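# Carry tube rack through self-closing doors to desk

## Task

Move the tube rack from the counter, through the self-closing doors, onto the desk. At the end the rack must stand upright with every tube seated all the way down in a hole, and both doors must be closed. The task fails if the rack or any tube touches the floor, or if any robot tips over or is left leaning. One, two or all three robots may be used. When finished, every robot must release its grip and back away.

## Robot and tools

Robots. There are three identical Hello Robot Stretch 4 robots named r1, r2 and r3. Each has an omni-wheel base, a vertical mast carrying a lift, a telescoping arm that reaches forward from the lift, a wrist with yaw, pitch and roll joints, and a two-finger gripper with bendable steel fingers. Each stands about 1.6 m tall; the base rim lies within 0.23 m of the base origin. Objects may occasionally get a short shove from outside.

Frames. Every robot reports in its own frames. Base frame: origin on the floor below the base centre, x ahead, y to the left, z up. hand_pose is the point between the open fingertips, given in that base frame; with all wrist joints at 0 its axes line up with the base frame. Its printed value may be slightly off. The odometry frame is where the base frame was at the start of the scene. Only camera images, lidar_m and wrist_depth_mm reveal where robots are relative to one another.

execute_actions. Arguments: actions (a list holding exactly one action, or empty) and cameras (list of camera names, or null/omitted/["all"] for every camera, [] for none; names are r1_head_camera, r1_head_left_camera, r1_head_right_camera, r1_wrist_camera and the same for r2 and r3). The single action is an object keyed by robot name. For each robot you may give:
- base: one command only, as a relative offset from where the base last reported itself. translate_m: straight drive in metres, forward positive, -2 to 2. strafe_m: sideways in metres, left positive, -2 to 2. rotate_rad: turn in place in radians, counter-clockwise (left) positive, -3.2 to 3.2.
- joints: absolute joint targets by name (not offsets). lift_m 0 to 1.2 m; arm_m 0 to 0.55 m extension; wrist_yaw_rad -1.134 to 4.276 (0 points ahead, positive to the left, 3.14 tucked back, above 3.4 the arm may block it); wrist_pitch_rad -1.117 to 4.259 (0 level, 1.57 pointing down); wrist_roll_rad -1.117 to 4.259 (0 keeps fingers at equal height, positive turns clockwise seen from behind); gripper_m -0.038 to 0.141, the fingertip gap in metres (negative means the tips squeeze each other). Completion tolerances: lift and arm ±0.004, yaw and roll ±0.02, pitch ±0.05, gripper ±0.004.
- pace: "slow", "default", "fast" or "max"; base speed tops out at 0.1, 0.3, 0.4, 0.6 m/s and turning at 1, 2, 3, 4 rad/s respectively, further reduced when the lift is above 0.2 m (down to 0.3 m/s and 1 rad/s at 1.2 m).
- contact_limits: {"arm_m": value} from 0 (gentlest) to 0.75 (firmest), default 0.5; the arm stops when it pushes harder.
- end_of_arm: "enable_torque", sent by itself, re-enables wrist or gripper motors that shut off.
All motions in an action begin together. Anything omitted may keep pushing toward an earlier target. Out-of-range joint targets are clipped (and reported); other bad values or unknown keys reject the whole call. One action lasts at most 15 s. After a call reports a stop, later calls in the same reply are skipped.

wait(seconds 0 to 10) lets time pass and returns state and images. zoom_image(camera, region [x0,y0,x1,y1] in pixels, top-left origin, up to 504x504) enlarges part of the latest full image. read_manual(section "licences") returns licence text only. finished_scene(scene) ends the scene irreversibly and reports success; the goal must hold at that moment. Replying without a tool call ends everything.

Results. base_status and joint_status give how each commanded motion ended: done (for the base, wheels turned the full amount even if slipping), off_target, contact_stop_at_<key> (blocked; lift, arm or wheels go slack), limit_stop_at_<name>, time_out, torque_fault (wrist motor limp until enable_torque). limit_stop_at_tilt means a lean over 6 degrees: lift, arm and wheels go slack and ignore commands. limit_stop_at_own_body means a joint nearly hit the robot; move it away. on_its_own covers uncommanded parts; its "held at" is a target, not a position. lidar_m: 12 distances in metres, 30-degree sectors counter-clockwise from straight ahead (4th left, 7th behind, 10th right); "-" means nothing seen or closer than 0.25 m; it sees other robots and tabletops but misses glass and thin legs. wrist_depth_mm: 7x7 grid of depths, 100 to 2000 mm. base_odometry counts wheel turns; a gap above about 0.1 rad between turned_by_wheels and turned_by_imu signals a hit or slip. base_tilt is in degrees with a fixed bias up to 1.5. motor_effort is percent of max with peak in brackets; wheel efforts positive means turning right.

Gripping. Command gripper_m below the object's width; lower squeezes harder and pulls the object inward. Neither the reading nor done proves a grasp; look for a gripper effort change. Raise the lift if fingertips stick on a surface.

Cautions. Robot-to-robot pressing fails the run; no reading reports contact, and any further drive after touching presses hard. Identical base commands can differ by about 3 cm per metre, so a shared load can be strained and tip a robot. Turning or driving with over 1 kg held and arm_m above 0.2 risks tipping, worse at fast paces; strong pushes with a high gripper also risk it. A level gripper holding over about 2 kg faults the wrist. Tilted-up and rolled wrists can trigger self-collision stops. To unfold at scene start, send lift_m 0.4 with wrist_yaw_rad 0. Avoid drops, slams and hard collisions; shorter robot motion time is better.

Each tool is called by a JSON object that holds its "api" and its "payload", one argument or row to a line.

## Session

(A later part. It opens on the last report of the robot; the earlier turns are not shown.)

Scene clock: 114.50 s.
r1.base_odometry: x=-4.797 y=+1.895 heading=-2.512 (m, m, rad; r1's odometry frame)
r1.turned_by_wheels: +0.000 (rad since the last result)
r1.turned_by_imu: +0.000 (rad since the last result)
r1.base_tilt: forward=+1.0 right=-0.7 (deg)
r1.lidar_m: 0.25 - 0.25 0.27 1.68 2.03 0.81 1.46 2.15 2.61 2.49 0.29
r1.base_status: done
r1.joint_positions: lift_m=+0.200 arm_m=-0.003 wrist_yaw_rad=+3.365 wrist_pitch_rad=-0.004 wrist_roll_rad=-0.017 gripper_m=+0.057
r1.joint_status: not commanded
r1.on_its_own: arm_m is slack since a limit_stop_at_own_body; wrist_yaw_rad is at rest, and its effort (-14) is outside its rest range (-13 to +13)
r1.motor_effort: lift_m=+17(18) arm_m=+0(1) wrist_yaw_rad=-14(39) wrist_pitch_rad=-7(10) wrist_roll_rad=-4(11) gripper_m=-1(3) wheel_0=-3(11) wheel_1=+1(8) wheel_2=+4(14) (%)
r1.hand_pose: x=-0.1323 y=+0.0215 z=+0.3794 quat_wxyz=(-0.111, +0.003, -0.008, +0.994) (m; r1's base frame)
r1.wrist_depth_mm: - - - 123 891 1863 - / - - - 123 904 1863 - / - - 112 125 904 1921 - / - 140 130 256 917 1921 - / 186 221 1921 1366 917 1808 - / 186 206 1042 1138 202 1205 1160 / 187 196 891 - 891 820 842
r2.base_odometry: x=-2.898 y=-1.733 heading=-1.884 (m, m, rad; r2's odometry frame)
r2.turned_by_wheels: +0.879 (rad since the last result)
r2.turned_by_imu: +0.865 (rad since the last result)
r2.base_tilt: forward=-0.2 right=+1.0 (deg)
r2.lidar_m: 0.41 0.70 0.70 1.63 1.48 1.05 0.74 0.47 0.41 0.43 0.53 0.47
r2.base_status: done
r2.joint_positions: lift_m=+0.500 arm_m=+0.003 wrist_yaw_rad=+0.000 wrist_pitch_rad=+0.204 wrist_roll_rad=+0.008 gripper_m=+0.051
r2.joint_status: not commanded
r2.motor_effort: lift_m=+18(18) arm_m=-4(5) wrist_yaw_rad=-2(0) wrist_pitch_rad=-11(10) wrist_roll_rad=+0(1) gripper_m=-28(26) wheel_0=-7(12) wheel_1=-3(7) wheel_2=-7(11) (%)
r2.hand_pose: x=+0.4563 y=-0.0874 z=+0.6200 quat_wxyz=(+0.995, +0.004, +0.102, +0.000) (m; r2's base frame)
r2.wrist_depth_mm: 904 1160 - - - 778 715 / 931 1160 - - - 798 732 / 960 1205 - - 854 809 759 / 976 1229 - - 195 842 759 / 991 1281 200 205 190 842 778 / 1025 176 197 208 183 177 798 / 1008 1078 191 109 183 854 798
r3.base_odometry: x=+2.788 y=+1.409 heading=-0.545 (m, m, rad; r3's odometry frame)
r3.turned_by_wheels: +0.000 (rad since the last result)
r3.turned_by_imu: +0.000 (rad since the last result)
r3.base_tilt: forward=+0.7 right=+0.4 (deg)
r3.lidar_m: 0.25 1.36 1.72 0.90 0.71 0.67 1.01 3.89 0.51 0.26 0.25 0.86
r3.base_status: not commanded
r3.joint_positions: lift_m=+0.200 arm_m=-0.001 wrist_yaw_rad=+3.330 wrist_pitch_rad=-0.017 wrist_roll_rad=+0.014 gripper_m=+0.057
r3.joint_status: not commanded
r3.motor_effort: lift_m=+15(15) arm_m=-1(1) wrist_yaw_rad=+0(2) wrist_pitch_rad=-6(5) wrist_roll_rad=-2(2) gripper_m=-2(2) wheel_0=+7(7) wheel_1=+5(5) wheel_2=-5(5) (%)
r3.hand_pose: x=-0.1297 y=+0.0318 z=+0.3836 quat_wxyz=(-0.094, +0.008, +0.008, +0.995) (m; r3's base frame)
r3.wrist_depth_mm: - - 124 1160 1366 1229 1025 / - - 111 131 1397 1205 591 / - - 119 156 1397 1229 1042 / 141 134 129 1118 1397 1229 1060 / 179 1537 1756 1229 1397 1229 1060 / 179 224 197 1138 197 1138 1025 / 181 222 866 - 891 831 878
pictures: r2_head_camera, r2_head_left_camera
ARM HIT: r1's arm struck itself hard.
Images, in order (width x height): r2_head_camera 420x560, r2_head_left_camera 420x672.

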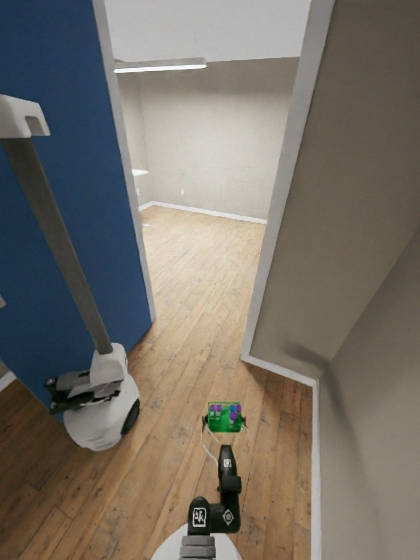

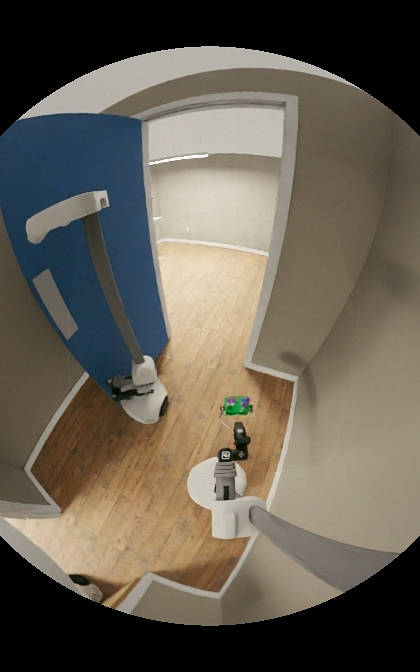

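{"api": "execute_actions", "payload": {
  "actions": [
    {"r2":{"base":{"translate_m":2.0},"pace":"max"},"r1":{"base":{"translate_m":-0.35},"pace":"slow"}}
  ],
  "cameras": ["r1_head_left_camera"]
}}

{"api": "execute_actions", "payload": {
  "actions": [
    {"r2":{"base":{"rotate_rad":0.9},"pace":"slow"},"r3":{"base":{"translate_m":-0.11},"pace":"slow"}}
  ],
  "cameras": ["r2_head_camera","r2_wrist_camera"]
}}

Scene clock: 125.87 s.
r1.base_odometry: x=-4.514 y=+2.100 heading=-2.513 (m, m, rad; r1's odometry frame)
r1.turned_by_wheels: -0.001 (rad since the last result)
r1.turned_by_imu: -0.002 (rad since the last result)
r1.base_tilt: forward=+1.0 right=-0.7 (deg)
r1.lidar_m: - 0.25 0.28 0.69 1.78 0.49 0.48 0.92 1.87 2.28 2.73 0.25
r1.base_status: done
r1.joint_positions: lift_m=+0.200 arm_m=-0.003 wrist_yaw_rad=+3.360 wrist_pitch_rad=-0.004 wrist_roll_rad=-0.018 gripper_m=+0.057
r1.joint_status: not commanded
r1.on_its_own: arm_m is slack since a limit_stop_at_own_body
r1.motor_effort: lift_m=+17(17) arm_m=+0(1) wrist_yaw_rad=-1(14) wrist_pitch_rad=-8(9) wrist_roll_rad=-1(4) gripper_m=-4(1) wheel_0=-9(9) wheel_1=-2(5) wheel_2=+1(9) (%)
r1.hand_pose: x=-0.1322 y=+0.0228 z=+0.3794 quat_wxyz=(-0.109, +0.003, -0.009, +0.994) (m; r1's base frame)
r1.wrist_depth_mm: - - - 123 564 1537 1808 / - - - 123 564 1537 1808 / - - 113 126 559 1537 1808 / - 140 130 270 580 1537 1863 / 185 222 1464 878 559 1537 1756 / 187 208 1025 768 202 1078 1138 / 187 198 904 - 580 809 842
r2.base_odometry: x=-3.513 y=-3.636 heading=-1.884 (m, m, rad; r2's odometry frame)
r2.turned_by_wheels: +0.000 (rad since the last result)
r2.turned_by_imu: -0.006 (rad since the last result)
r2.base_tilt: forward=-0.3 right=+1.0 (deg)
r2.lidar_m: 0.43 1.93 1.78 1.01 0.67 0.78 2.06 0.80 1.43 2.19 2.71 0.44
r2.base_status: done
r2.joint_positions: lift_m=+0.500 arm_m=+0.003 wrist_yaw_rad=+0.000 wrist_pitch_rad=+0.204 wrist_roll_rad=+0.008 gripper_m=+0.051
r2.joint_status: not commanded
r2.motor_effort: lift_m=+17(18) arm_m=-5(5) wrist_yaw_rad=+0(0) wrist_pitch_rad=-10(9) wrist_roll_rad=+1(0) gripper_m=-25(24) wheel_0=+6(13) wheel_1=+1(15) wheel_2=-2(22) (%)
r2.hand_pose: x=+0.4563 y=-0.0874 z=+0.6200 quat_wxyz=(+0.995, +0.004, +0.102, +0.000) (m; r2's base frame)
r2.wrist_depth_mm: - - - - - - 1863 / - - - - - - 1921 / - - - - - - 1983 / - - - - 196 - 1983 / 1921 1983 201 207 188 - - / 1397 176 198 210 183 177 1499 / 1060 1118 191 110 183 1138 1060
r3.base_odometry: x=+2.788 y=+1.409 heading=-0.545 (m, m, rad; r3's odometry frame)
r3.turned_by_wheels: +0.000 (rad since the last result)
r3.turned_by_imu: +0.000 (rad since the last result)
r3.base_tilt: forward=+0.7 right=+0.5 (deg)
r3.lidar_m: 0.25 1.34 1.70 1.61 1.29 1.26 1.01 1.28 0.52 0.25 0.25 0.85
r3.base_status: not commanded
r3.joint_positions: lift_m=+0.200 arm_m=-0.001 wrist_yaw_rad=+3.330 wrist_pitch_rad=-0.017 wrist_roll_rad=+0.014 gripper_m=+0.057
r3.joint_status: not commanded
r3.motor_effort: lift_m=+15(15) arm_m=-1(1) wrist_yaw_rad=+0(0) wrist_pitch_rad=-6(6) wrist_roll_rad=-2(3) gripper_m=-4(2) wheel_0=+7(7) wheel_1=+5(5) wheel_2=-5(5) (%)
r3.hand_pose: x=-0.1297 y=+0.0318 z=+0.3836 quat_wxyz=(-0.094, +0.008, +0.008, +0.995) (m; r3's base frame)
r3.wrist_depth_mm: - - 124 1118 1397 1255 1025 / - - 111 131 1397 1205 1060 / - - 119 155 1397 1205 1060 / 141 134 129 1138 1430 1182 1060 / 178 1576 1808 1205 1366 1205 1060 / 179 223 197 1118 197 1138 1060 / 181 222 854 - 904 820 878
pictures: r1_head_left_camera
Images, in order (width x height): r1_head_left_camera 420x672.

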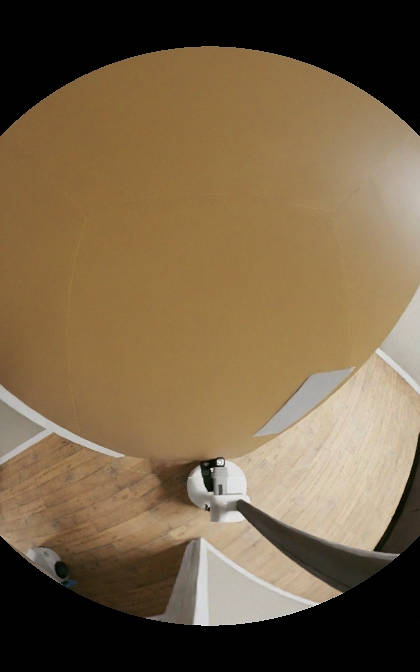

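Scene clock: 128.27 s.
r1.base_odometry: x=-4.514 y=+2.100 heading=-2.513 (m, m, rad; r1's odometry frame)
r1.turned_by_wheels: +0.000 (rad since the last result)
r1.turned_by_imu: +0.000 (rad since the last result)
r1.base_tilt: forward=+1.0 right=-0.7 (deg)
r1.lidar_m: - 0.25 0.27 0.67 1.83 0.49 0.46 0.93 1.88 2.30 2.74 0.25
r1.base_status: not commanded
r1.joint_positions: lift_m=+0.200 arm_m=-0.003 wrist_yaw_rad=+3.360 wrist_pitch_rad=-0.004 wrist_roll_rad=-0.018 gripper_m=+0.057
r1.joint_status: not commanded
r1.on_its_own: arm_m is slack since a limit_stop_at_own_body
r1.motor_effort: lift_m=+17(17) arm_m=+0(0) wrist_yaw_rad=-2(2) wrist_pitch_rad=-9(8) wrist_roll_rad=-2(0) gripper_m=-2(3) wheel_0=-9(9) wheel_1=-2(2) wheel_2=+1(1) (%)
r1.hand_pose: x=-0.1322 y=+0.0228 z=+0.3794 quat_wxyz=(-0.109, +0.003, -0.009, +0.994) (m; r1's base frame)
r1.wrist_depth_mm: - - - 123 564 1499 1808 / - - - 123 569 1499 1756 / - - 113 126 554 1499 1808 / - 140 130 268 574 1537 1863 / 185 222 1464 866 554 1576 1756 / 187 208 1042 778 202 1078 1160 / 187 196 891 - 580 809 854
r2.base_odometry: x=-3.513 y=-3.636 heading=-0.985 (m, m, rad; r2's odometry frame)
r2.turned_by_wheels: +0.899 (rad since the last result)
r2.turned_by_imu: +0.885 (rad since the last result)
r2.base_tilt: forward=-0.2 right=+1.3 (deg)
r2.lidar_m: 0.42 1.28 0.67 0.66 1.19 0.82 1.11 2.18 2.49 2.54 2.53 0.45
r2.base_status: done
r2.joint_positions: lift_m=+0.500 arm_m=+0.003 wrist_yaw_rad=+0.000 wrist_pitch_rad=+0.204 wrist_roll_rad=+0.008 gripper_m=+0.051
r2.joint_status: not commanded
r2.motor_effort: lift_m=+18(18) arm_m=-5(5) wrist_yaw_rad=-1(1) wrist_pitch_rad=-11(12) wrist_roll_rad=+1(0) gripper_m=-26(26) wheel_0=-7(10) wheel_1=-4(8) wheel_2=-7(12) (%)
r2.hand_pose: x=+0.4563 y=-0.0874 z=+0.6200 quat_wxyz=(+0.995, +0.004, +0.102, +0.000) (m; r2's base frame)
r2.wrist_depth_mm: 1756 - - - - - - / 1808 - 1863 - - - - / 1661 - - - - - - / 1756 - 1863 - 196 - - / 1661 - 200 206 189 - - / 1397 176 197 209 183 177 1499 / 1060 1078 192 110 182 1118 1060
r3.base_odometry: x=+2.694 y=+1.466 heading=-0.545 (m, m, rad; r3's odometry frame)
r3.turned_by_wheels: +0.000 (rad since the last result)
r3.turned_by_imu: +0.000 (rad since the last result)
r3.base_tilt: forward=+0.6 right=+0.5 (deg)
r3.lidar_m: 0.25 1.50 1.65 1.51 1.19 1.18 0.90 0.99 0.73 0.28 0.25 -
r3.base_status: done
r3.joint_positions: lift_m=+0.200 arm_m=-0.001 wrist_yaw_rad=+3.330 wrist_pitch_rad=-0.017 wrist_roll_rad=+0.014 gripper_m=+0.057
r3.joint_status: not commanded
r3.motor_effort: lift_m=+15(15) arm_m=-1(1) wrist_yaw_rad=+1(2) wrist_pitch_rad=-6(6) wrist_roll_rad=-3(1) gripper_m=-2(2) wheel_0=+0(7) wheel_1=-7(9) wheel_2=+0(8) (%)
r3.hand_pose: x=-0.1297 y=+0.0318 z=+0.3836 quat_wxyz=(-0.094, +0.008, +0.008, +0.995) (m; r3's base frame)
r3.wrist_depth_mm: - - 124 1060 1308 1138 976 / - - 111 132 1281 1138 991 / - - 119 156 1308 1138 991 / 141 133 129 1042 1336 1138 991 / 178 1576 1756 1118 1281 1138 991 / 179 224 197 1008 196 1098 976 / 181 222 878 - 891 831 878
pictures: r2_head_camera, r2_wrist_camera
Images, in order (width x height): r2_head_camera 420x560, r2_wrist_camera 616x392.

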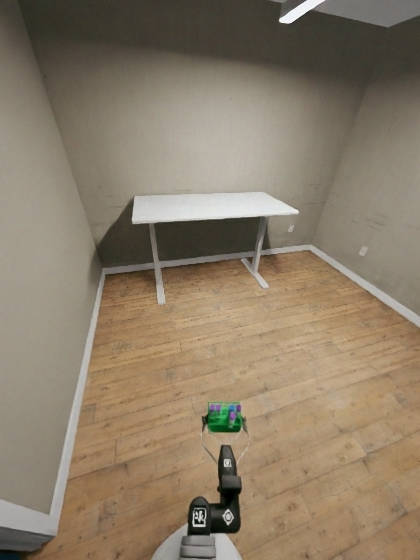

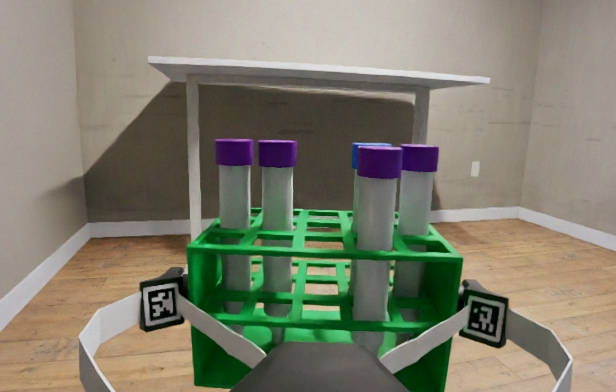

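{"api": "execute_actions", "payload": {
  "actions": [
    {"r2":{"base":{"translate_m":1.45},"joints":{"lift_m":0.98},"pace":"max"},"r3":{"base":{"translate_m":-0.41}},"r1":{"base":{"rotate_rad":0.69},"pace":"slow"}}
  ],
  "cameras": ["r2_head_camera","r2_wrist_camera","r1_head_left_camera"]
}}

Scene clock: 139.40 s.
r1.base_odometry: x=-4.514 y=+2.101 heading=-1.825 (m, m, rad; r1's odometry frame)
r1.turned_by_wheels: +0.688 (rad since the last result)
r1.turned_by_imu: +0.690 (rad since the last result)
r1.base_tilt: forward=+1.0 right=-0.7 (deg)
r1.lidar_m: 0.25 0.30 1.68 2.01 0.45 0.54 1.39 1.95 2.63 0.25 0.25 -
r1.base_status: done
r1.joint_positions: lift_m=+0.200 arm_m=-0.003 wrist_yaw_rad=+3.360 wrist_pitch_rad=-0.004 wrist_roll_rad=-0.018 gripper_m=+0.057
r1.joint_status: not commanded
r1.on_its_own: arm_m is slack since a limit_stop_at_own_body
r1.motor_effort: lift_m=+17(17) arm_m=+0(0) wrist_yaw_rad=-1(2) wrist_pitch_rad=-10(9) wrist_roll_rad=+0(1) gripper_m=-1(3) wheel_0=-2(8) wheel_1=-6(7) wheel_2=-14(16) (%)
r1.hand_pose: x=-0.1322 y=+0.0228 z=+0.3794 quat_wxyz=(-0.109, +0.003, -0.009, +0.994) (m; r1's base frame)
r1.wrist_depth_mm: - - - 123 - 1098 640 / - - - 123 - 1138 654 / - - 113 126 - 1160 654 / - 140 130 268 - 1160 661 / 185 223 - - - 1118 654 / 187 208 1025 1138 202 1008 654 / 187 197 904 - 891 768 627
r2.base_odometry: x=-2.711 y=-4.844 heading=-0.985 (m, m, rad; r2's odometry frame)
r2.turned_by_wheels: +0.000 (rad since the last result)
r2.turned_by_imu: -0.004 (rad since the last result)
r2.base_tilt: forward=-0.1 right=+1.2 (deg)
r2.lidar_m: 0.38 0.38 0.44 1.03 1.02 1.17 2.22 3.56 2.51 2.10 0.81 0.40
r2.base_status: done
r2.joint_positions: lift_m=+0.980 arm_m=+0.003 wrist_yaw_rad=+0.000 wrist_pitch_rad=+0.203 wrist_roll_rad=+0.008 gripper_m=+0.051
r2.joint_status: all done
r2.motor_effort: lift_m=+21(27) arm_m=-5(5) wrist_yaw_rad=-1(2) wrist_pitch_rad=-11(11) wrist_roll_rad=+1(0) gripper_m=-27(25) wheel_0=+4(13) wheel_1=+1(9) wheel_2=+0(17) (%)
r2.hand_pose: x=+0.4563 y=-0.0874 z=+1.0998 quat_wxyz=(+0.995, +0.004, +0.102, +0.000) (m; r2's base frame)
r2.wrist_depth_mm: 820 854 904 960 1008 1098 1160 / 831 891 931 976 1078 1118 1205 / 854 904 931 1008 1060 1182 1255 / 878 946 960 1042 196 1182 1308 / 676 699 201 208 190 741 750 / 477 175 196 209 183 177 512 / 364 377 191 110 183 389 368
r3.base_odometry: x=+2.344 y=+1.679 heading=-0.545 (m, m, rad; r3's odometry frame)
r3.turned_by_wheels: +0.000 (rad since the last result)
r3.turned_by_imu: +0.000 (rad since the last result)
r3.base_tilt: forward=+0.7 right=+0.6 (deg)
r3.lidar_m: - 0.25 1.80 1.09 0.87 0.85 0.55 0.50 3.71 0.79 0.30 0.25
r3.base_status: done
r3.joint_positions: lift_m=+0.200 arm_m=-0.001 wrist_yaw_rad=+3.330 wrist_pitch_rad=-0.018 wrist_roll_rad=+0.014 gripper_m=+0.057
r3.joint_status: not commanded
r3.motor_effort: lift_m=+15(15) arm_m=-1(1) wrist_yaw_rad=+1(2) wrist_pitch_rad=-6(6) wrist_roll_rad=-2(2) gripper_m=-2(3) wheel_0=+6(10) wheel_1=+3(9) wheel_2=-6(13) (%)
r3.hand_pose: x=-0.1297 y=+0.0319 z=+0.3836 quat_wxyz=(-0.094, +0.008, +0.008, +0.995) (m; r3's base frame)
r3.wrist_depth_mm: - - 124 741 917 820 715 / - - 111 132 917 831 715 / - - 119 155 946 842 732 / 141 134 129 741 946 831 723 / 178 1537 627 778 931 842 723 / 178 224 196 723 197 842 723 / 181 222 634 - 878 768 715
pictures: r1_head_left_camera, r2_head_camera, r2_wrist_camera
Images, in order (width x height): r1_head_left_camera 420x672, r2_head_camera 420x560, r2_wrist_camera 616x392.

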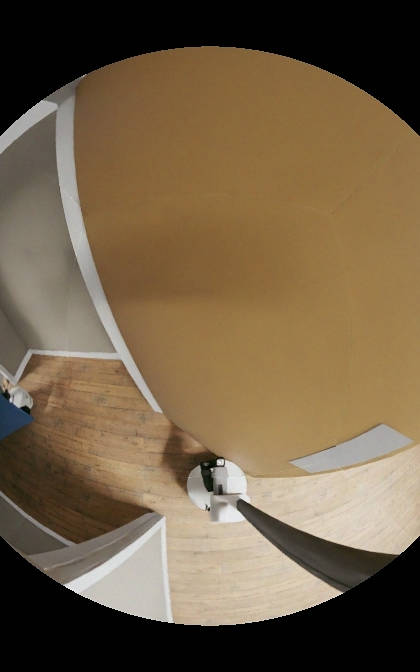

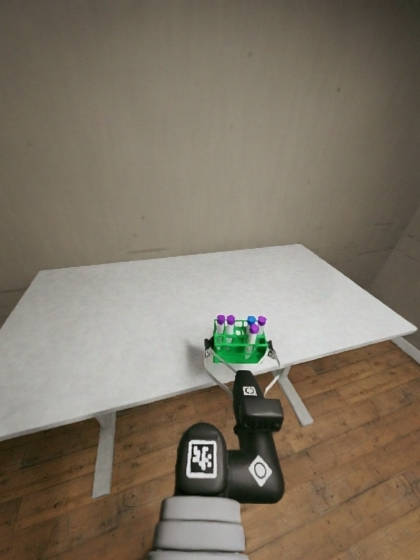

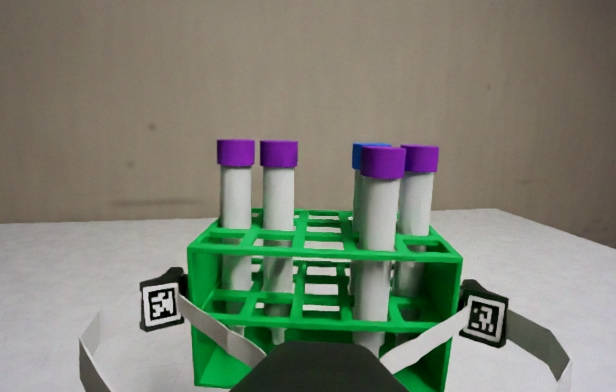

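{"api": "execute_actions", "payload": {
  "actions": [
    {"r2":{"joints":{"lift_m":0.885,"arm_m":0.16}},"r3":{"base":{"rotate_rad":0.92},"pace":"slow"},"r1":{"base":{"strafe_m":0.22}}}
  ],
  "cameras": []
}}

{"api": "execute_actions", "payload": {
  "actions": [
    {"r2":{"joints":{"lift_m":0.866},"pace":"slow"},"r3":{"base":{"translate_m":-0.3}},"r1":{"base":{"strafe_m":0.2}}}
  ],
  "cameras": ["r2_wrist_camera","r1_head_left_camera","r3_head_left_camera"]
}}

Scene clock: 145.13 s.
r1.base_odometry: x=-4.301 y=+2.045 heading=-1.825 (m, m, rad; r1's odometry frame)
r1.turned_by_wheels: +0.000 (rad since the last result)
r1.turned_by_imu: -0.001 (rad since the last result)
r1.base_tilt: forward=+1.0 right=-0.7 (deg)
r1.lidar_m: 0.25 0.49 1.68 1.78 0.42 0.33 0.63 1.96 0.37 0.25 - 0.25
r1.base_status: done
r1.joint_positions: lift_m=+0.200 arm_m=-0.003 wrist_yaw_rad=+3.360 wrist_pitch_rad=-0.004 wrist_roll_rad=-0.018 gripper_m=+0.057
r1.joint_status: not commanded
r1.on_its_own: arm_m is slack since a limit_stop_at_own_body
r1.motor_effort: lift_m=+17(17) arm_m=+1(0) wrist_yaw_rad=-2(2) wrist_pitch_rad=-9(8) wrist_roll_rad=-2(1) gripper_m=-2(2) wheel_0=+4(12) wheel_1=+0(11) wheel_2=-7(11) (%)
r1.hand_pose: x=-0.1322 y=+0.0228 z=+0.3794 quat_wxyz=(-0.109, +0.003, -0.009, +0.994) (m; r1's base frame)
r1.wrist_depth_mm: - - - 123 - 351 324 / - - - 123 - 353 327 / - - 113 126 1430 357 329 / - 140 130 268 - 359 332 / 185 223 - - 991 362 334 / 187 211 1025 1138 202 366 336 / 187 196 891 - 842 359 340
r2.base_odometry: x=-2.711 y=-4.844 heading=-0.985 (m, m, rad; r2's odometry frame)
r2.turned_by_wheels: +0.000 (rad since the last result)
r2.turned_by_imu: +0.002 (rad since the last result)
r2.base_tilt: forward=+0.0 right=+1.1 (deg)
r2.lidar_m: 0.39 0.38 0.43 1.01 1.01 1.17 2.23 3.55 2.51 2.09 0.81 0.48
r2.base_status: not commanded
r2.joint_positions: lift_m=+0.885 arm_m=+0.159 wrist_yaw_rad=+0.000 wrist_pitch_rad=+0.204 wrist_roll_rad=+0.008 gripper_m=+0.051
r2.joint_status: all done
r2.motor_effort: lift_m=+17(20) arm_m=+5(8) wrist_yaw_rad=-2(1) wrist_pitch_rad=-11(9) wrist_roll_rad=-1(2) gripper_m=-25(27) wheel_0=+4(4) wheel_1=+1(1) wheel_2=+0(0) (%)
r2.hand_pose: x=+0.6125 y=-0.0874 z=+1.0051 quat_wxyz=(+0.995, +0.004, +0.102, +0.000) (m; r2's base frame)
r2.wrist_depth_mm: 683 723 759 820 854 917 976 / 699 750 798 842 904 960 1025 / 723 768 798 866 891 991 1042 / 707 723 647 603 196 831 854 / 413 424 200 206 188 452 462 / 291 176 196 210 183 177 315 / 223 231 191 110 183 238 -
r3.base_odometry: x=+2.343 y=+1.680 heading=+0.373 (m, m, rad; r3's odometry frame)
r3.turned_by_wheels: +0.918 (rad since the last result)
r3.turned_by_imu: +0.938 (rad since the last result)
r3.base_tilt: forward=+0.6 right=+0.5 (deg)
r3.lidar_m: 0.26 1.22 0.89 0.84 0.61 0.50 3.80 2.12 0.35 0.25 - 0.25
r3.base_status: done
r3.joint_positions: lift_m=+0.200 arm_m=-0.001 wrist_yaw_rad=+3.330 wrist_pitch_rad=-0.018 wrist_roll_rad=+0.014 gripper_m=+0.057
r3.joint_status: not commanded
r3.motor_effort: lift_m=+15(15) arm_m=-1(1) wrist_yaw_rad=+2(2) wrist_pitch_rad=-6(6) wrist_roll_rad=-2(1) gripper_m=-3(2) wheel_0=+0(6) wheel_1=-9(9) wheel_2=-12(17) (%)
r3.hand_pose: x=-0.1297 y=+0.0319 z=+0.3836 quat_wxyz=(-0.094, +0.008, +0.008, +0.995) (m; r3's base frame)
r3.wrist_depth_mm: - - 124 - - 549 466 / - - 111 132 - 559 469 / - - 119 156 - 554 473 / 141 133 129 - - 544 473 / 179 1537 - - - 535 480 / 179 224 196 1205 196 535 480 / 181 222 878 - 904 484 484
pictures: none
No camera images: the call's "cameras" was empty. Leave "cameras" out to get every camera's image.

Scene clock: 147.63 s.
r1.base_odometry: x=-4.106 y=+1.995 heading=-1.825 (m, m, rad; r1's odometry frame)
r1.turned_by_wheels: +0.000 (rad since the last result)
r1.turned_by_imu: -0.002 (rad since the last result)
r1.base_tilt: forward=+1.0 right=-0.7 (deg)
r1.lidar_m: 0.32 1.23 1.67 1.82 1.29 0.28 0.26 1.98 0.26 0.25 - 0.25
r1.base_status: done
r1.joint_positions: lift_m=+0.200 arm_m=-0.003 wrist_yaw_rad=+3.360 wrist_pitch_rad=-0.004 wrist_roll_rad=-0.018 gripper_m=+0.057
r1.joint_status: not commanded
r1.on_its_own: arm_m is slack since a limit_stop_at_own_body
r1.motor_effort: lift_m=+17(17) arm_m=+0(0) wrist_yaw_rad=+0(0) wrist_pitch_rad=-8(10) wrist_roll_rad=-3(0) gripper_m=-1(5) wheel_0=+12(18) wheel_1=-8(13) wheel_2=-9(9) (%)
r1.hand_pose: x=-0.1322 y=+0.0229 z=+0.3794 quat_wxyz=(-0.109, +0.003, -0.009, +0.994) (m; r1's base frame)
r1.wrist_depth_mm: - - - 123 370 891 866 / - - - 123 375 904 866 / - - 113 126 375 904 866 / - 140 130 270 379 917 878 / 184 223 - 397 379 917 878 / 187 211 1042 394 202 917 878 / 187 197 904 - 387 809 854
r2.base_odometry: x=-2.711 y=-4.844 heading=-0.985 (m, m, rad; r2's odometry frame)
r2.turned_by_wheels: +0.000 (rad since the last result)
r2.turned_by_imu: +0.001 (rad since the last result)
r2.base_tilt: forward=-0.1 right=+1.2 (deg)
r2.lidar_m: 0.39 0.36 0.43 1.02 1.01 1.15 2.05 3.56 2.52 2.10 0.81 0.48
r2.base_status: not commanded
r2.joint_positions: lift_m=+0.866 arm_m=+0.159 wrist_yaw_rad=+0.000 wrist_pitch_rad=+0.204 wrist_roll_rad=+0.008 gripper_m=+0.051
r2.joint_status: all done
r2.motor_effort: lift_m=+17(15) arm_m=+5(5) wrist_yaw_rad=-1(0) wrist_pitch_rad=-9(9) wrist_roll_rad=+0(2) gripper_m=-27(26) wheel_0=+4(3) wheel_1=+1(1) wheel_2=+0(0) (%)
r2.hand_pose: x=+0.6125 y=-0.0874 z=+0.9861 quat_wxyz=(+0.995, +0.004, +0.102, +0.000) (m; r2's base frame)
r2.wrist_depth_mm: 691 732 778 809 866 931 1008 / 707 750 778 831 891 946 1025 / 732 768 809 866 891 1008 1060 / 615 640 504 591 195 732 759 / 362 373 200 206 190 402 404 / 256 176 197 209 183 177 277 / 196 202 191 110 184 208 -
r3.base_odometry: x=+2.064 y=+1.571 heading=+0.373 (m, m, rad; r3's odometry frame)
r3.turned_by_wheels: +0.000 (rad since the last result)
r3.turned_by_imu: +0.000 (rad since the last result)
r3.base_tilt: forward=+0.5 right=+0.4 (deg)
r3.lidar_m: 0.25 0.31 0.89 0.55 0.29 3.53 3.47 3.55 0.65 0.27 0.25 -
r3.base_status: done
r3.joint_positions: lift_m=+0.200 arm_m=-0.001 wrist_yaw_rad=+3.330 wrist_pitch_rad=-0.018 wrist_roll_rad=+0.014 gripper_m=+0.057
r3.joint_status: not commanded
r3.motor_effort: lift_m=+15(15) arm_m=-1(1) wrist_yaw_rad=+2(1) wrist_pitch_rad=-6(6) wrist_roll_rad=-2(2) gripper_m=-4(2) wheel_0=+9(10) wheel_1=-4(12) wheel_2=-11(10) (%)
r3.hand_pose: x=-0.1297 y=+0.0318 z=+0.3836 quat_wxyz=(-0.094, +0.008, +0.008, +0.995) (m; r3's base frame)
r3.wrist_depth_mm: - - 124 - - - - / - - 111 131 - - - / - - 120 156 - - - / 141 133 129 - - - - / 179 1576 - - - - - / 179 224 196 1205 196 1281 1229 / 181 222 866 - 904 831 891
pictures: r1_head_left_camera, r2_wrist_camera, r3_head_left_camera
Images, in order (width x height): r1_head_left_camera 420x672, r2_wrist_camera 616x392, r3_head_left_camera 420x672.

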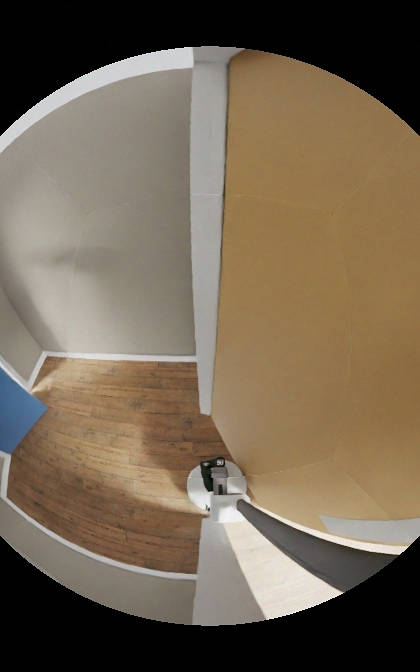

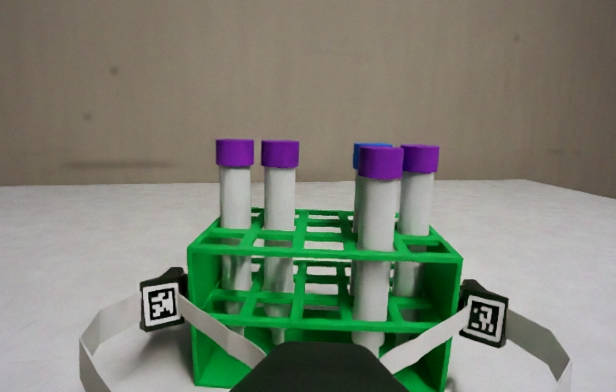

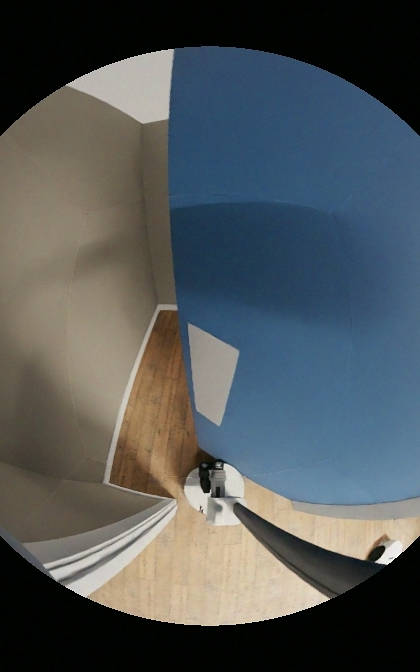

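The gripper is now slightly below its grasp height relative to the desk, so I'm releasing the rack and moving the robots clear.

{"api": "execute_actions", "payload": {
  "actions": [
    {"r2":{"joints":{"gripper_m":0.141}},"r3":{"base":{"translate_m":-0.27}},"r1":{"base":{"strafe_m":0.18}}}
  ],
  "cameras": ["r2_wrist_camera"]
}}

{"api": "execute_actions", "payload": {
  "actions": [
    {"r2":{"base":{"translate_m":-0.25},"joints":{"arm_m":0.002}},"r3":{"base":{"translate_m":-0.3}},"r1":{"base":{"strafe_m":0.27}}}
  ],
  "cameras": ["r2_wrist_camera","r1_head_right_camera","r3_head_left_camera"]
}}

Scene clock: 157.03 s.
r1.base_odometry: x=-3.932 y=+1.950 heading=-1.826 (m, m, rad; r1's odometry frame)
r1.turned_by_wheels: +0.000 (rad since the last result)
r1.turned_by_imu: -0.002 (rad since the last result)
r1.base_tilt: forward=+1.0 right=-0.7 (deg)
r1.lidar_m: 0.54 1.24 1.65 1.96 1.27 0.91 0.30 0.29 0.25 0.25 0.25 0.27
r1.base_status: done
r1.joint_positions: lift_m=+0.200 arm_m=-0.003 wrist_yaw_rad=+3.360 wrist_pitch_rad=-0.004 wrist_roll_rad=-0.018 gripper_m=+0.057
r1.joint_status: not commanded
r1.on_its_own: arm_m is slack since a limit_stop_at_own_body
r1.motor_effort: lift_m=+17(17) arm_m=+0(0) wrist_yaw_rad=-1(1) wrist_pitch_rad=-9(9) wrist_roll_rad=-2(0) gripper_m=-4(4) wheel_0=-4(10) wheel_1=+2(10) wheel_2=+0(5) (%)
r1.hand_pose: x=-0.1322 y=+0.0229 z=+0.3794 quat_wxyz=(-0.109, +0.003, -0.009, +0.994) (m; r1's base frame)
r1.wrist_depth_mm: - - - 123 946 904 866 / - - - 123 946 891 866 / - - 113 126 946 904 878 / - 140 130 270 960 904 878 / 184 223 418 809 946 931 891 / 187 211 418 597 202 931 891 / 187 196 427 - 891 798 854
r2.base_odometry: x=-2.711 y=-4.844 heading=-0.985 (m, m, rad; r2's odometry frame)
r2.turned_by_wheels: +0.000 (rad since the last result)
r2.turned_by_imu: +0.003 (rad since the last result)
r2.base_tilt: forward=-0.1 right=+1.3 (deg)
r2.lidar_m: 0.39 0.36 0.45 1.03 1.01 1.16 1.77 3.55 2.52 2.09 0.82 0.48
r2.base_status: not commanded
r2.joint_positions: lift_m=+0.866 arm_m=+0.159 wrist_yaw_rad=+0.000 wrist_pitch_rad=+0.202 wrist_roll_rad=+0.008 gripper_m=+0.141
r2.joint_status: all done
r2.motor_effort: lift_m=+16(17) arm_m=+5(5) wrist_yaw_rad=+1(0) wrist_pitch_rad=-6(10) wrist_roll_rad=+1(2) gripper_m=-1(30) wheel_0=+4(4) wheel_1=+1(1) wheel_2=+0(0) (%)
r2.hand_pose: x=+0.6126 y=-0.0874 z=+0.9866 quat_wxyz=(+0.995, +0.004, +0.101, +0.000) (m; r2's base frame)
r2.wrist_depth_mm: 691 723 768 820 866 931 991 / 715 741 778 831 891 960 1025 / 723 768 798 866 904 976 1060 / 627 647 580 242 218 741 759 / 366 377 229 234 204 404 407 / 257 246 203 223 200 211 277 / 202 203 207 110 206 211 215
r3.base_odometry: x=+1.812 y=+1.473 heading=+0.372 (m, m, rad; r3's odometry frame)
r3.turned_by_wheels: -0.001 (rad since the last result)
r3.turned_by_imu: -0.001 (rad since the last result)
r3.base_tilt: forward=+0.8 right=+0.4 (deg)
r3.lidar_m: 0.25 0.25 0.26 0.26 1.96 2.70 3.16 3.26 1.78 0.50 0.26 0.25
r3.base_status: done
r3.joint_positions: lift_m=+0.200 arm_m=-0.001 wrist_yaw_rad=+3.330 wrist_pitch_rad=-0.018 wrist_roll_rad=+0.014 gripper_m=+0.057
r3.joint_status: not commanded
r3.motor_effort: lift_m=+15(15) arm_m=-1(1) wrist_yaw_rad=+1(2) wrist_pitch_rad=-6(6) wrist_roll_rad=-3(2) gripper_m=-2(5) wheel_0=-4(9) wheel_1=-5(11) wheel_2=+2(11) (%)
r3.hand_pose: x=-0.1297 y=+0.0318 z=+0.3836 quat_wxyz=(-0.094, +0.008, +0.008, +0.995) (m; r3's base frame)
r3.wrist_depth_mm: - - 124 - - - - / - - 111 131 - - - / - - 119 156 - - - / 141 134 129 - - - - / 179 1618 - - - - - / 179 224 196 1182 197 1229 1255 / 181 222 866 - 904 831 891
pictures: r2_wrist_camera
Images, in order (width x height): r2_wrist_camera 616x392.

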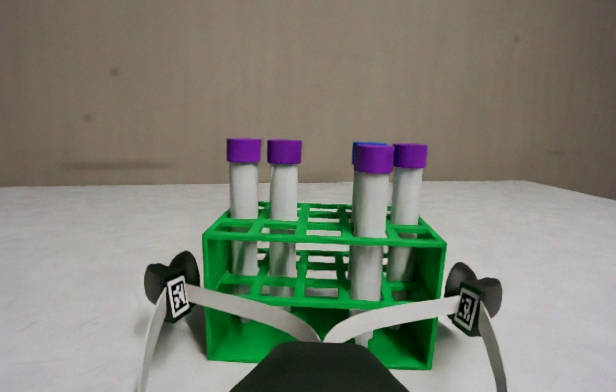

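Scene clock: 159.50 s.
r1.base_odometry: x=-3.671 y=+1.882 heading=-1.826 (m, m, rad; r1's odometry frame)
r1.turned_by_wheels: +0.000 (rad since the last result)
r1.turned_by_imu: +0.000 (rad since the last result)
r1.base_tilt: forward=+1.0 right=-0.7 (deg)
r1.lidar_m: 1.17 1.22 1.64 1.85 1.29 0.93 0.87 0.52 0.42 0.39 0.40 0.57
r1.base_status: done
r1.joint_positions: lift_m=+0.200 arm_m=-0.003 wrist_yaw_rad=+3.360 wrist_pitch_rad=-0.004 wrist_roll_rad=-0.018 gripper_m=+0.057
r1.joint_status: not commanded
r1.on_its_own: arm_m is slack since a limit_stop_at_own_body
r1.motor_effort: lift_m=+17(17) arm_m=+0(0) wrist_yaw_rad=-1(1) wrist_pitch_rad=-10(8) wrist_roll_rad=+0(1) gripper_m=-2(3) wheel_0=-4(11) wheel_1=+2(11) wheel_2=+0(2) (%)
r1.hand_pose: x=-0.1322 y=+0.0229 z=+0.3794 quat_wxyz=(-0.109, +0.003, -0.009, +0.994) (m; r1's base frame)
r1.wrist_depth_mm: - - - 123 946 904 866 / - - - 123 946 917 866 / - - 113 126 960 917 891 / - 140 130 270 976 917 891 / 184 223 866 1008 960 931 891 / 187 211 788 1008 202 931 904 / 187 197 820 - 891 820 854
r2.base_odometry: x=-2.849 y=-4.636 heading=-0.985 (m, m, rad; r2's odometry frame)
r2.turned_by_wheels: +0.000 (rad since the last result)
r2.turned_by_imu: +0.002 (rad since the last result)
r2.base_tilt: forward=-0.1 right=+1.3 (deg)
r2.lidar_m: 0.62 0.61 0.72 0.95 0.95 1.07 1.38 3.33 2.61 2.19 2.16 0.74
r2.base_status: done
r2.joint_positions: lift_m=+0.866 arm_m=+0.003 wrist_yaw_rad=+0.000 wrist_pitch_rad=+0.202 wrist_roll_rad=+0.008 gripper_m=+0.141
r2.joint_status: all done
r2.motor_effort: lift_m=+17(17) arm_m=-6(5) wrist_yaw_rad=-1(1) wrist_pitch_rad=-7(6) wrist_roll_rad=+0(1) gripper_m=-3(2) wheel_0=-5(10) wheel_1=-3(4) wheel_2=+4(10) (%)
r2.hand_pose: x=+0.4564 y=-0.0874 z=+0.9865 quat_wxyz=(+0.995, +0.004, +0.101, +0.000) (m; r2's base frame)
r2.wrist_depth_mm: 1008 1078 1138 1229 1229 1397 1464 / 1042 1098 1160 1229 1336 1366 1499 / 1078 1118 1182 1255 1366 1430 1537 / 627 647 676 634 707 741 768 / 402 415 442 477 1464 991 1661 / 1160 1205 1281 1430 1464 211 1756 / 1205 1255 1336 109 1618 1661 1808
r3.base_odometry: x=+1.533 y=+1.364 heading=+0.372 (m, m, rad; r3's odometry frame)
r3.turned_by_wheels: -0.001 (rad since the last result)
r3.turned_by_imu: -0.001 (rad since the last result)
r3.base_tilt: forward=+0.6 right=+0.5 (deg)
r3.lidar_m: 0.40 0.40 0.42 1.23 1.97 2.70 2.84 2.97 1.39 1.21 0.56 0.41
r3.base_status: done
r3.joint_positions: lift_m=+0.200 arm_m=-0.001 wrist_yaw_rad=+3.330 wrist_pitch_rad=-0.018 wrist_roll_rad=+0.014 gripper_m=+0.057
r3.joint_status: not commanded
r3.motor_effort: lift_m=+15(15) arm_m=-1(1) wrist_yaw_rad=+1(2) wrist_pitch_rad=-6(6) wrist_roll_rad=-2(1) gripper_m=-4(4) wheel_0=-6(7) wheel_1=-5(10) wheel_2=+2(12) (%)
r3.hand_pose: x=-0.1297 y=+0.0318 z=+0.3836 quat_wxyz=(-0.094, +0.008, +0.008, +0.995) (m; r3's base frame)
r3.wrist_depth_mm: - - 124 - - - - / - - 111 132 - - - / - - 119 155 - - - / 141 133 129 - - - - / 179 1576 - - - - - / 179 224 197 1205 196 1229 1205 / 181 221 878 - 917 820 891
pictures: r1_head_right_camera, r2_wrist_camera, r3_head_left_camera
Images, in order (width x height): r1_head_right_camera 420x672, r2_wrist_camera 616x392, r3_head_left_camera 420x672.

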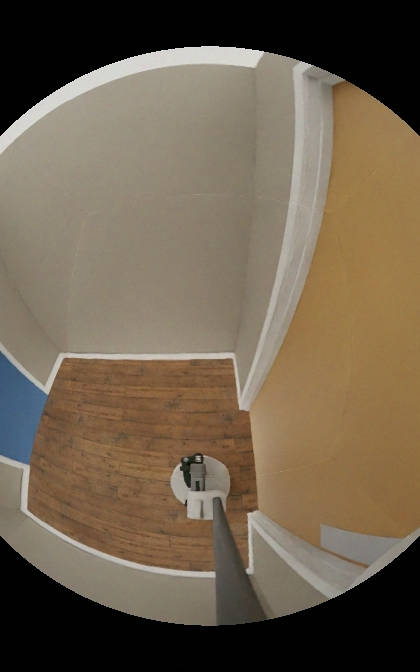

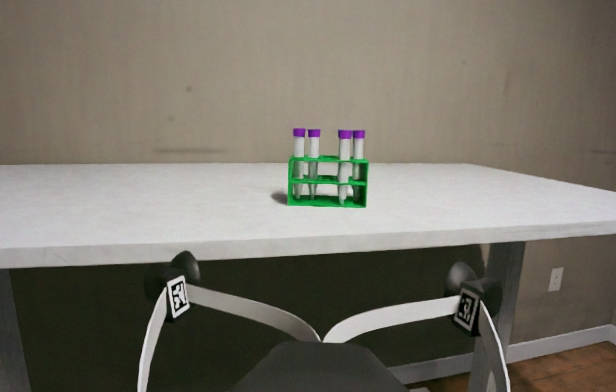

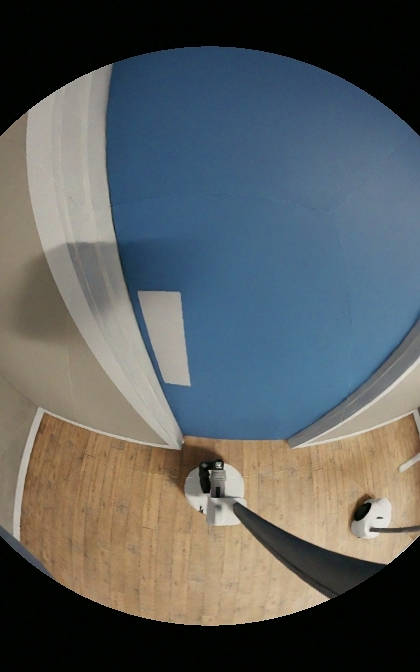

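{"api": "execute_actions", "payload": {
  "actions": [],
  "cameras": ["r1_head_right_camera","r3_head_left_camera"]
}}

Scene clock: 165.13 s.
r1.base_odometry: x=-3.671 y=+1.882 heading=-1.826 (m, m, rad; r1's odometry frame)
r1.turned_by_wheels: +0.000 (rad since the last result)
r1.turned_by_imu: -0.001 (rad since the last result)
r1.base_tilt: forward=+1.0 right=-0.7 (deg)
r1.lidar_m: 1.17 1.22 1.62 1.86 1.30 0.93 0.86 0.49 0.42 0.39 0.39 0.55
r1.base_status: done
r1.joint_positions: lift_m=+0.200 arm_m=-0.003 wrist_yaw_rad=+3.360 wrist_pitch_rad=-0.004 wrist_roll_rad=-0.018 gripper_m=+0.057
r1.joint_status: not commanded
r1.on_its_own: arm_m is slack since a limit_stop_at_own_body
r1.motor_effort: lift_m=+17(17) arm_m=+0(0) wrist_yaw_rad=-1(1) wrist_pitch_rad=-7(8) wrist_roll_rad=-1(1) gripper_m=-3(3) wheel_0=-4(11) wheel_1=+2(11) wheel_2=+0(2) (%)
r1.hand_pose: x=-0.1322 y=+0.0229 z=+0.3794 quat_wxyz=(-0.109, +0.003, -0.009, +0.994) (m; r1's base frame)
r1.wrist_depth_mm: - - - 123 946 904 866 / - - - 123 946 917 878 / - - 113 126 946 917 891 / - 139 130 270 976 931 891 / 185 223 842 1008 960 931 891 / 187 211 788 1008 202 931 904 / 187 197 820 - 891 820 842
r2.base_odometry: x=-2.849 y=-4.636 heading=-0.985 (m, m, rad; r2's odometry frame)
r2.turned_by_wheels: +0.000 (rad since the last result)
r2.turned_by_imu: +0.002 (rad since the last result)
r2.base_tilt: forward=-0.2 right=+1.2 (deg)
r2.lidar_m: 0.61 0.61 0.71 0.94 0.95 1.08 1.37 3.32 2.59 2.17 2.15 0.75
r2.base_status: done
r2.joint_positions: lift_m=+0.866 arm_m=+0.003 wrist_yaw_rad=+0.000 wrist_pitch_rad=+0.202 wrist_roll_rad=+0.008 gripper_m=+0.141
r2.joint_status: all done
r2.motor_effort: lift_m=+16(17) arm_m=-6(5) wrist_yaw_rad=+1(1) wrist_pitch_rad=-6(6) wrist_roll_rad=-2(1) gripper_m=+0(2) wheel_0=-6(10) wheel_1=-3(4) wheel_2=+5(10) (%)
r2.hand_pose: x=+0.4564 y=-0.0874 z=+0.9865 quat_wxyz=(+0.995, +0.004, +0.101, +0.000) (m; r2's base frame)
r2.wrist_depth_mm: 1025 1078 1138 1205 1281 1366 1464 / 1042 1118 1182 1229 1281 1430 1499 / 1078 1138 1229 1255 1366 1430 1576 / 640 647 683 640 707 741 778 / 402 415 445 477 1464 976 1708 / 1182 1205 1308 1397 1499 211 1756 / 1205 1255 1336 110 1537 1618 1756
r3.base_odometry: x=+1.533 y=+1.364 heading=+0.372 (m, m, rad; r3's odometry frame)
r3.turned_by_wheels: +0.000 (rad since the last result)
r3.turned_by_imu: +0.000 (rad since the last result)
r3.base_tilt: forward=+0.8 right=+0.4 (deg)
r3.lidar_m: 0.37 0.40 0.42 1.23 1.97 2.71 2.83 2.95 1.37 1.20 0.54 0.40
r3.base_status: done
r3.joint_positions: lift_m=+0.200 arm_m=-0.001 wrist_yaw_rad=+3.330 wrist_pitch_rad=-0.018 wrist_roll_rad=+0.014 gripper_m=+0.057
r3.joint_status: not commanded
r3.motor_effort: lift_m=+15(15) arm_m=-1(1) wrist_yaw_rad=+1(2) wrist_pitch_rad=-6(6) wrist_roll_rad=-3(1) gripper_m=-3(4) wheel_0=-6(7) wheel_1=-6(10) wheel_2=+2(12) (%)
r3.hand_pose: x=-0.1297 y=+0.0318 z=+0.3836 quat_wxyz=(-0.094, +0.008, +0.008, +0.995) (m; r3's base frame)
r3.wrist_depth_mm: - - 124 - - - - / - - 111 131 - - - / - - 119 156 - - - / 141 133 129 - - - - / 179 1576 - - - - - / 179 224 197 1205 196 1229 1255 / 181 222 891 - 904 842 878
pictures: r1_head_right_camera, r3_head_left_camera
Images, in order (width x height): r1_head_right_camera 420x672, r3_head_left_camera 420x672.

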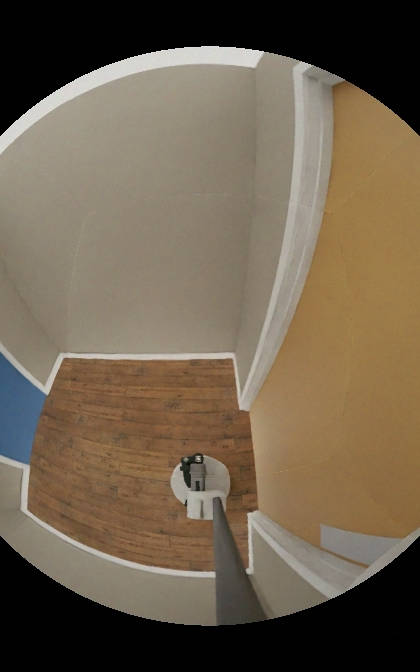

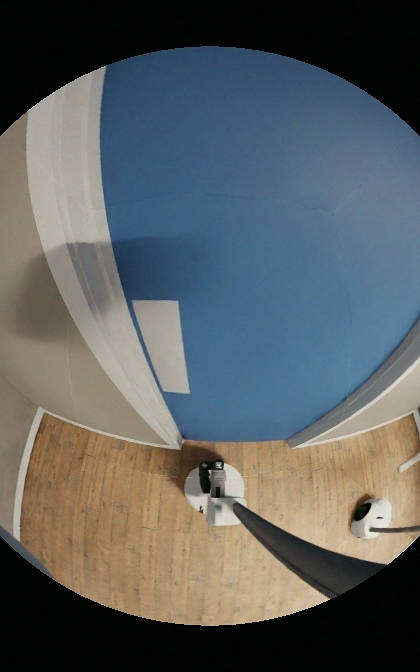

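{"api": "execute_actions", "payload": {
  "actions": [],
  "cameras": ["r1_head_camera","r2_head_camera","r3_head_camera"]
}}

Scene clock: 167.87 s.
r1.base_odometry: x=-3.671 y=+1.882 heading=-1.826 (m, m, rad; r1's odometry frame)
r1.turned_by_wheels: +0.000 (rad since the last result)
r1.turned_by_imu: +0.000 (rad since the last result)
r1.base_tilt: forward=+1.0 right=-0.7 (deg)
r1.lidar_m: 1.17 1.22 1.67 1.86 1.29 0.91 0.87 0.49 0.44 0.39 0.41 0.55
r1.base_status: done
r1.joint_positions: lift_m=+0.200 arm_m=-0.003 wrist_yaw_rad=+3.360 wrist_pitch_rad=-0.004 wrist_roll_rad=-0.018 gripper_m=+0.057
r1.joint_status: not commanded
r1.on_its_own: arm_m is slack since a limit_stop_at_own_body
r1.motor_effort: lift_m=+17(17) arm_m=+0(0) wrist_yaw_rad=-1(1) wrist_pitch_rad=-9(8) wrist_roll_rad=-1(1) gripper_m=-4(3) wheel_0=-4(11) wheel_1=+2(11) wheel_2=+0(2) (%)
r1.hand_pose: x=-0.1322 y=+0.0229 z=+0.3794 quat_wxyz=(-0.109, +0.003, -0.009, +0.994) (m; r1's base frame)
r1.wrist_depth_mm: - - - 123 946 891 866 / - - - 123 946 904 866 / - - 113 126 960 917 891 / - 140 130 270 976 917 891 / 184 223 842 1008 960 931 891 / 187 211 798 1008 202 931 904 / 187 196 820 - 891 820 842
r2.base_odometry: x=-2.849 y=-4.636 heading=-0.985 (m, m, rad; r2's odometry frame)
r2.turned_by_wheels: +0.000 (rad since the last result)
r2.turned_by_imu: +0.001 (rad since the last result)
r2.base_tilt: forward=-0.1 right=+1.1 (deg)
r2.lidar_m: 0.61 0.61 0.72 0.95 0.94 1.08 1.38 3.32 2.61 2.18 2.16 0.72
r2.base_status: done
r2.joint_positions: lift_m=+0.866 arm_m=+0.003 wrist_yaw_rad=+0.000 wrist_pitch_rad=+0.202 wrist_roll_rad=+0.008 gripper_m=+0.141
r2.joint_status: all done
r2.motor_effort: lift_m=+17(17) arm_m=-5(5) wrist_yaw_rad=+0(1) wrist_pitch_rad=-7(6) wrist_roll_rad=+2(1) gripper_m=+0(2) wheel_0=-6(10) wheel_1=-3(4) wheel_2=+5(10) (%)
r2.hand_pose: x=+0.4564 y=-0.0874 z=+0.9865 quat_wxyz=(+0.995, +0.004, +0.101, +0.000) (m; r2's base frame)
r2.wrist_depth_mm: 1025 1078 1138 1229 1281 1336 1430 / 1042 1078 1160 1255 1308 1397 1499 / 1060 1118 1182 1255 1366 1499 1537 / 627 647 676 634 715 732 778 / 399 418 442 480 1397 976 1708 / 1160 1205 1308 1397 1499 211 1808 / 1182 1255 1366 110 1576 1618 1756
r3.base_odometry: x=+1.533 y=+1.364 heading=+0.372 (m, m, rad; r3's odometry frame)
r3.turned_by_wheels: +0.000 (rad since the last result)
r3.turned_by_imu: +0.000 (rad since the last result)
r3.base_tilt: forward=+0.7 right=+0.4 (deg)
r3.lidar_m: 0.38 0.40 0.43 1.22 1.96 2.71 2.85 2.97 1.38 1.21 0.55 0.41
r3.base_status: done
r3.joint_positions: lift_m=+0.200 arm_m=-0.001 wrist_yaw_rad=+3.330 wrist_pitch_rad=-0.018 wrist_roll_rad=+0.014 gripper_m=+0.057
r3.joint_status: not commanded
r3.motor_effort: lift_m=+15(15) arm_m=-1(1) wrist_yaw_rad=+1(2) wrist_pitch_rad=-6(6) wrist_roll_rad=-2(1) gripper_m=-3(4) wheel_0=-6(7) wheel_1=-6(10) wheel_2=+2(12) (%)
r3.hand_pose: x=-0.1297 y=+0.0318 z=+0.3836 quat_wxyz=(-0.094, +0.008, +0.008, +0.995) (m; r3's base frame)
r3.wrist_depth_mm: - - 124 - - - - / - - 111 131 - - - / - - 120 156 - - - / 141 133 129 - - - - / 178 1537 - - - - - / 179 224 196 1229 196 1255 1255 / 181 221 866 - 904 831 878
pictures: r1_head_camera, r2_head_camera, r3_head_camera
Images, in order (width x height): r1_head_camera 420x560, r2_head_camera 420x560, r3_head_camera 420x560.

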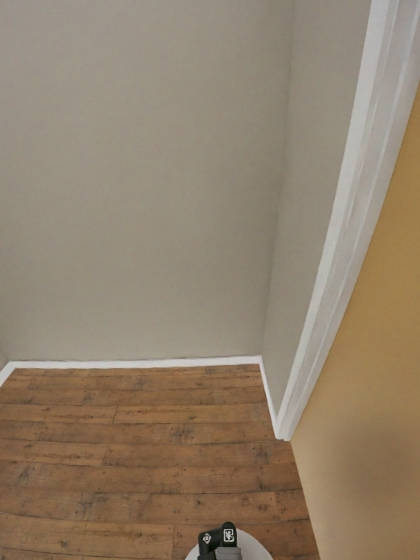

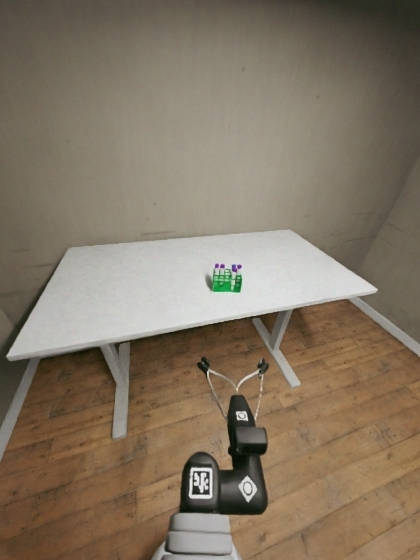

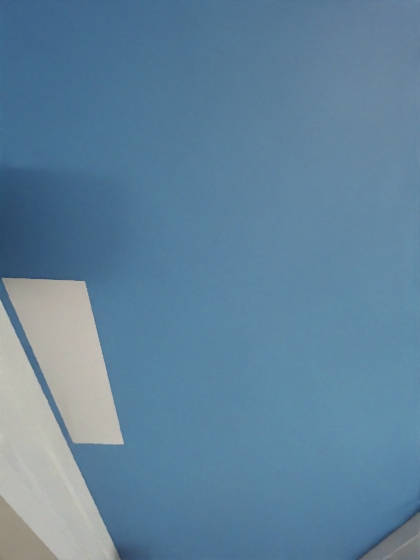

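{"api": "finished_scene", "payload": {
  "scene": 2
}}

The scene is finished: the task was done.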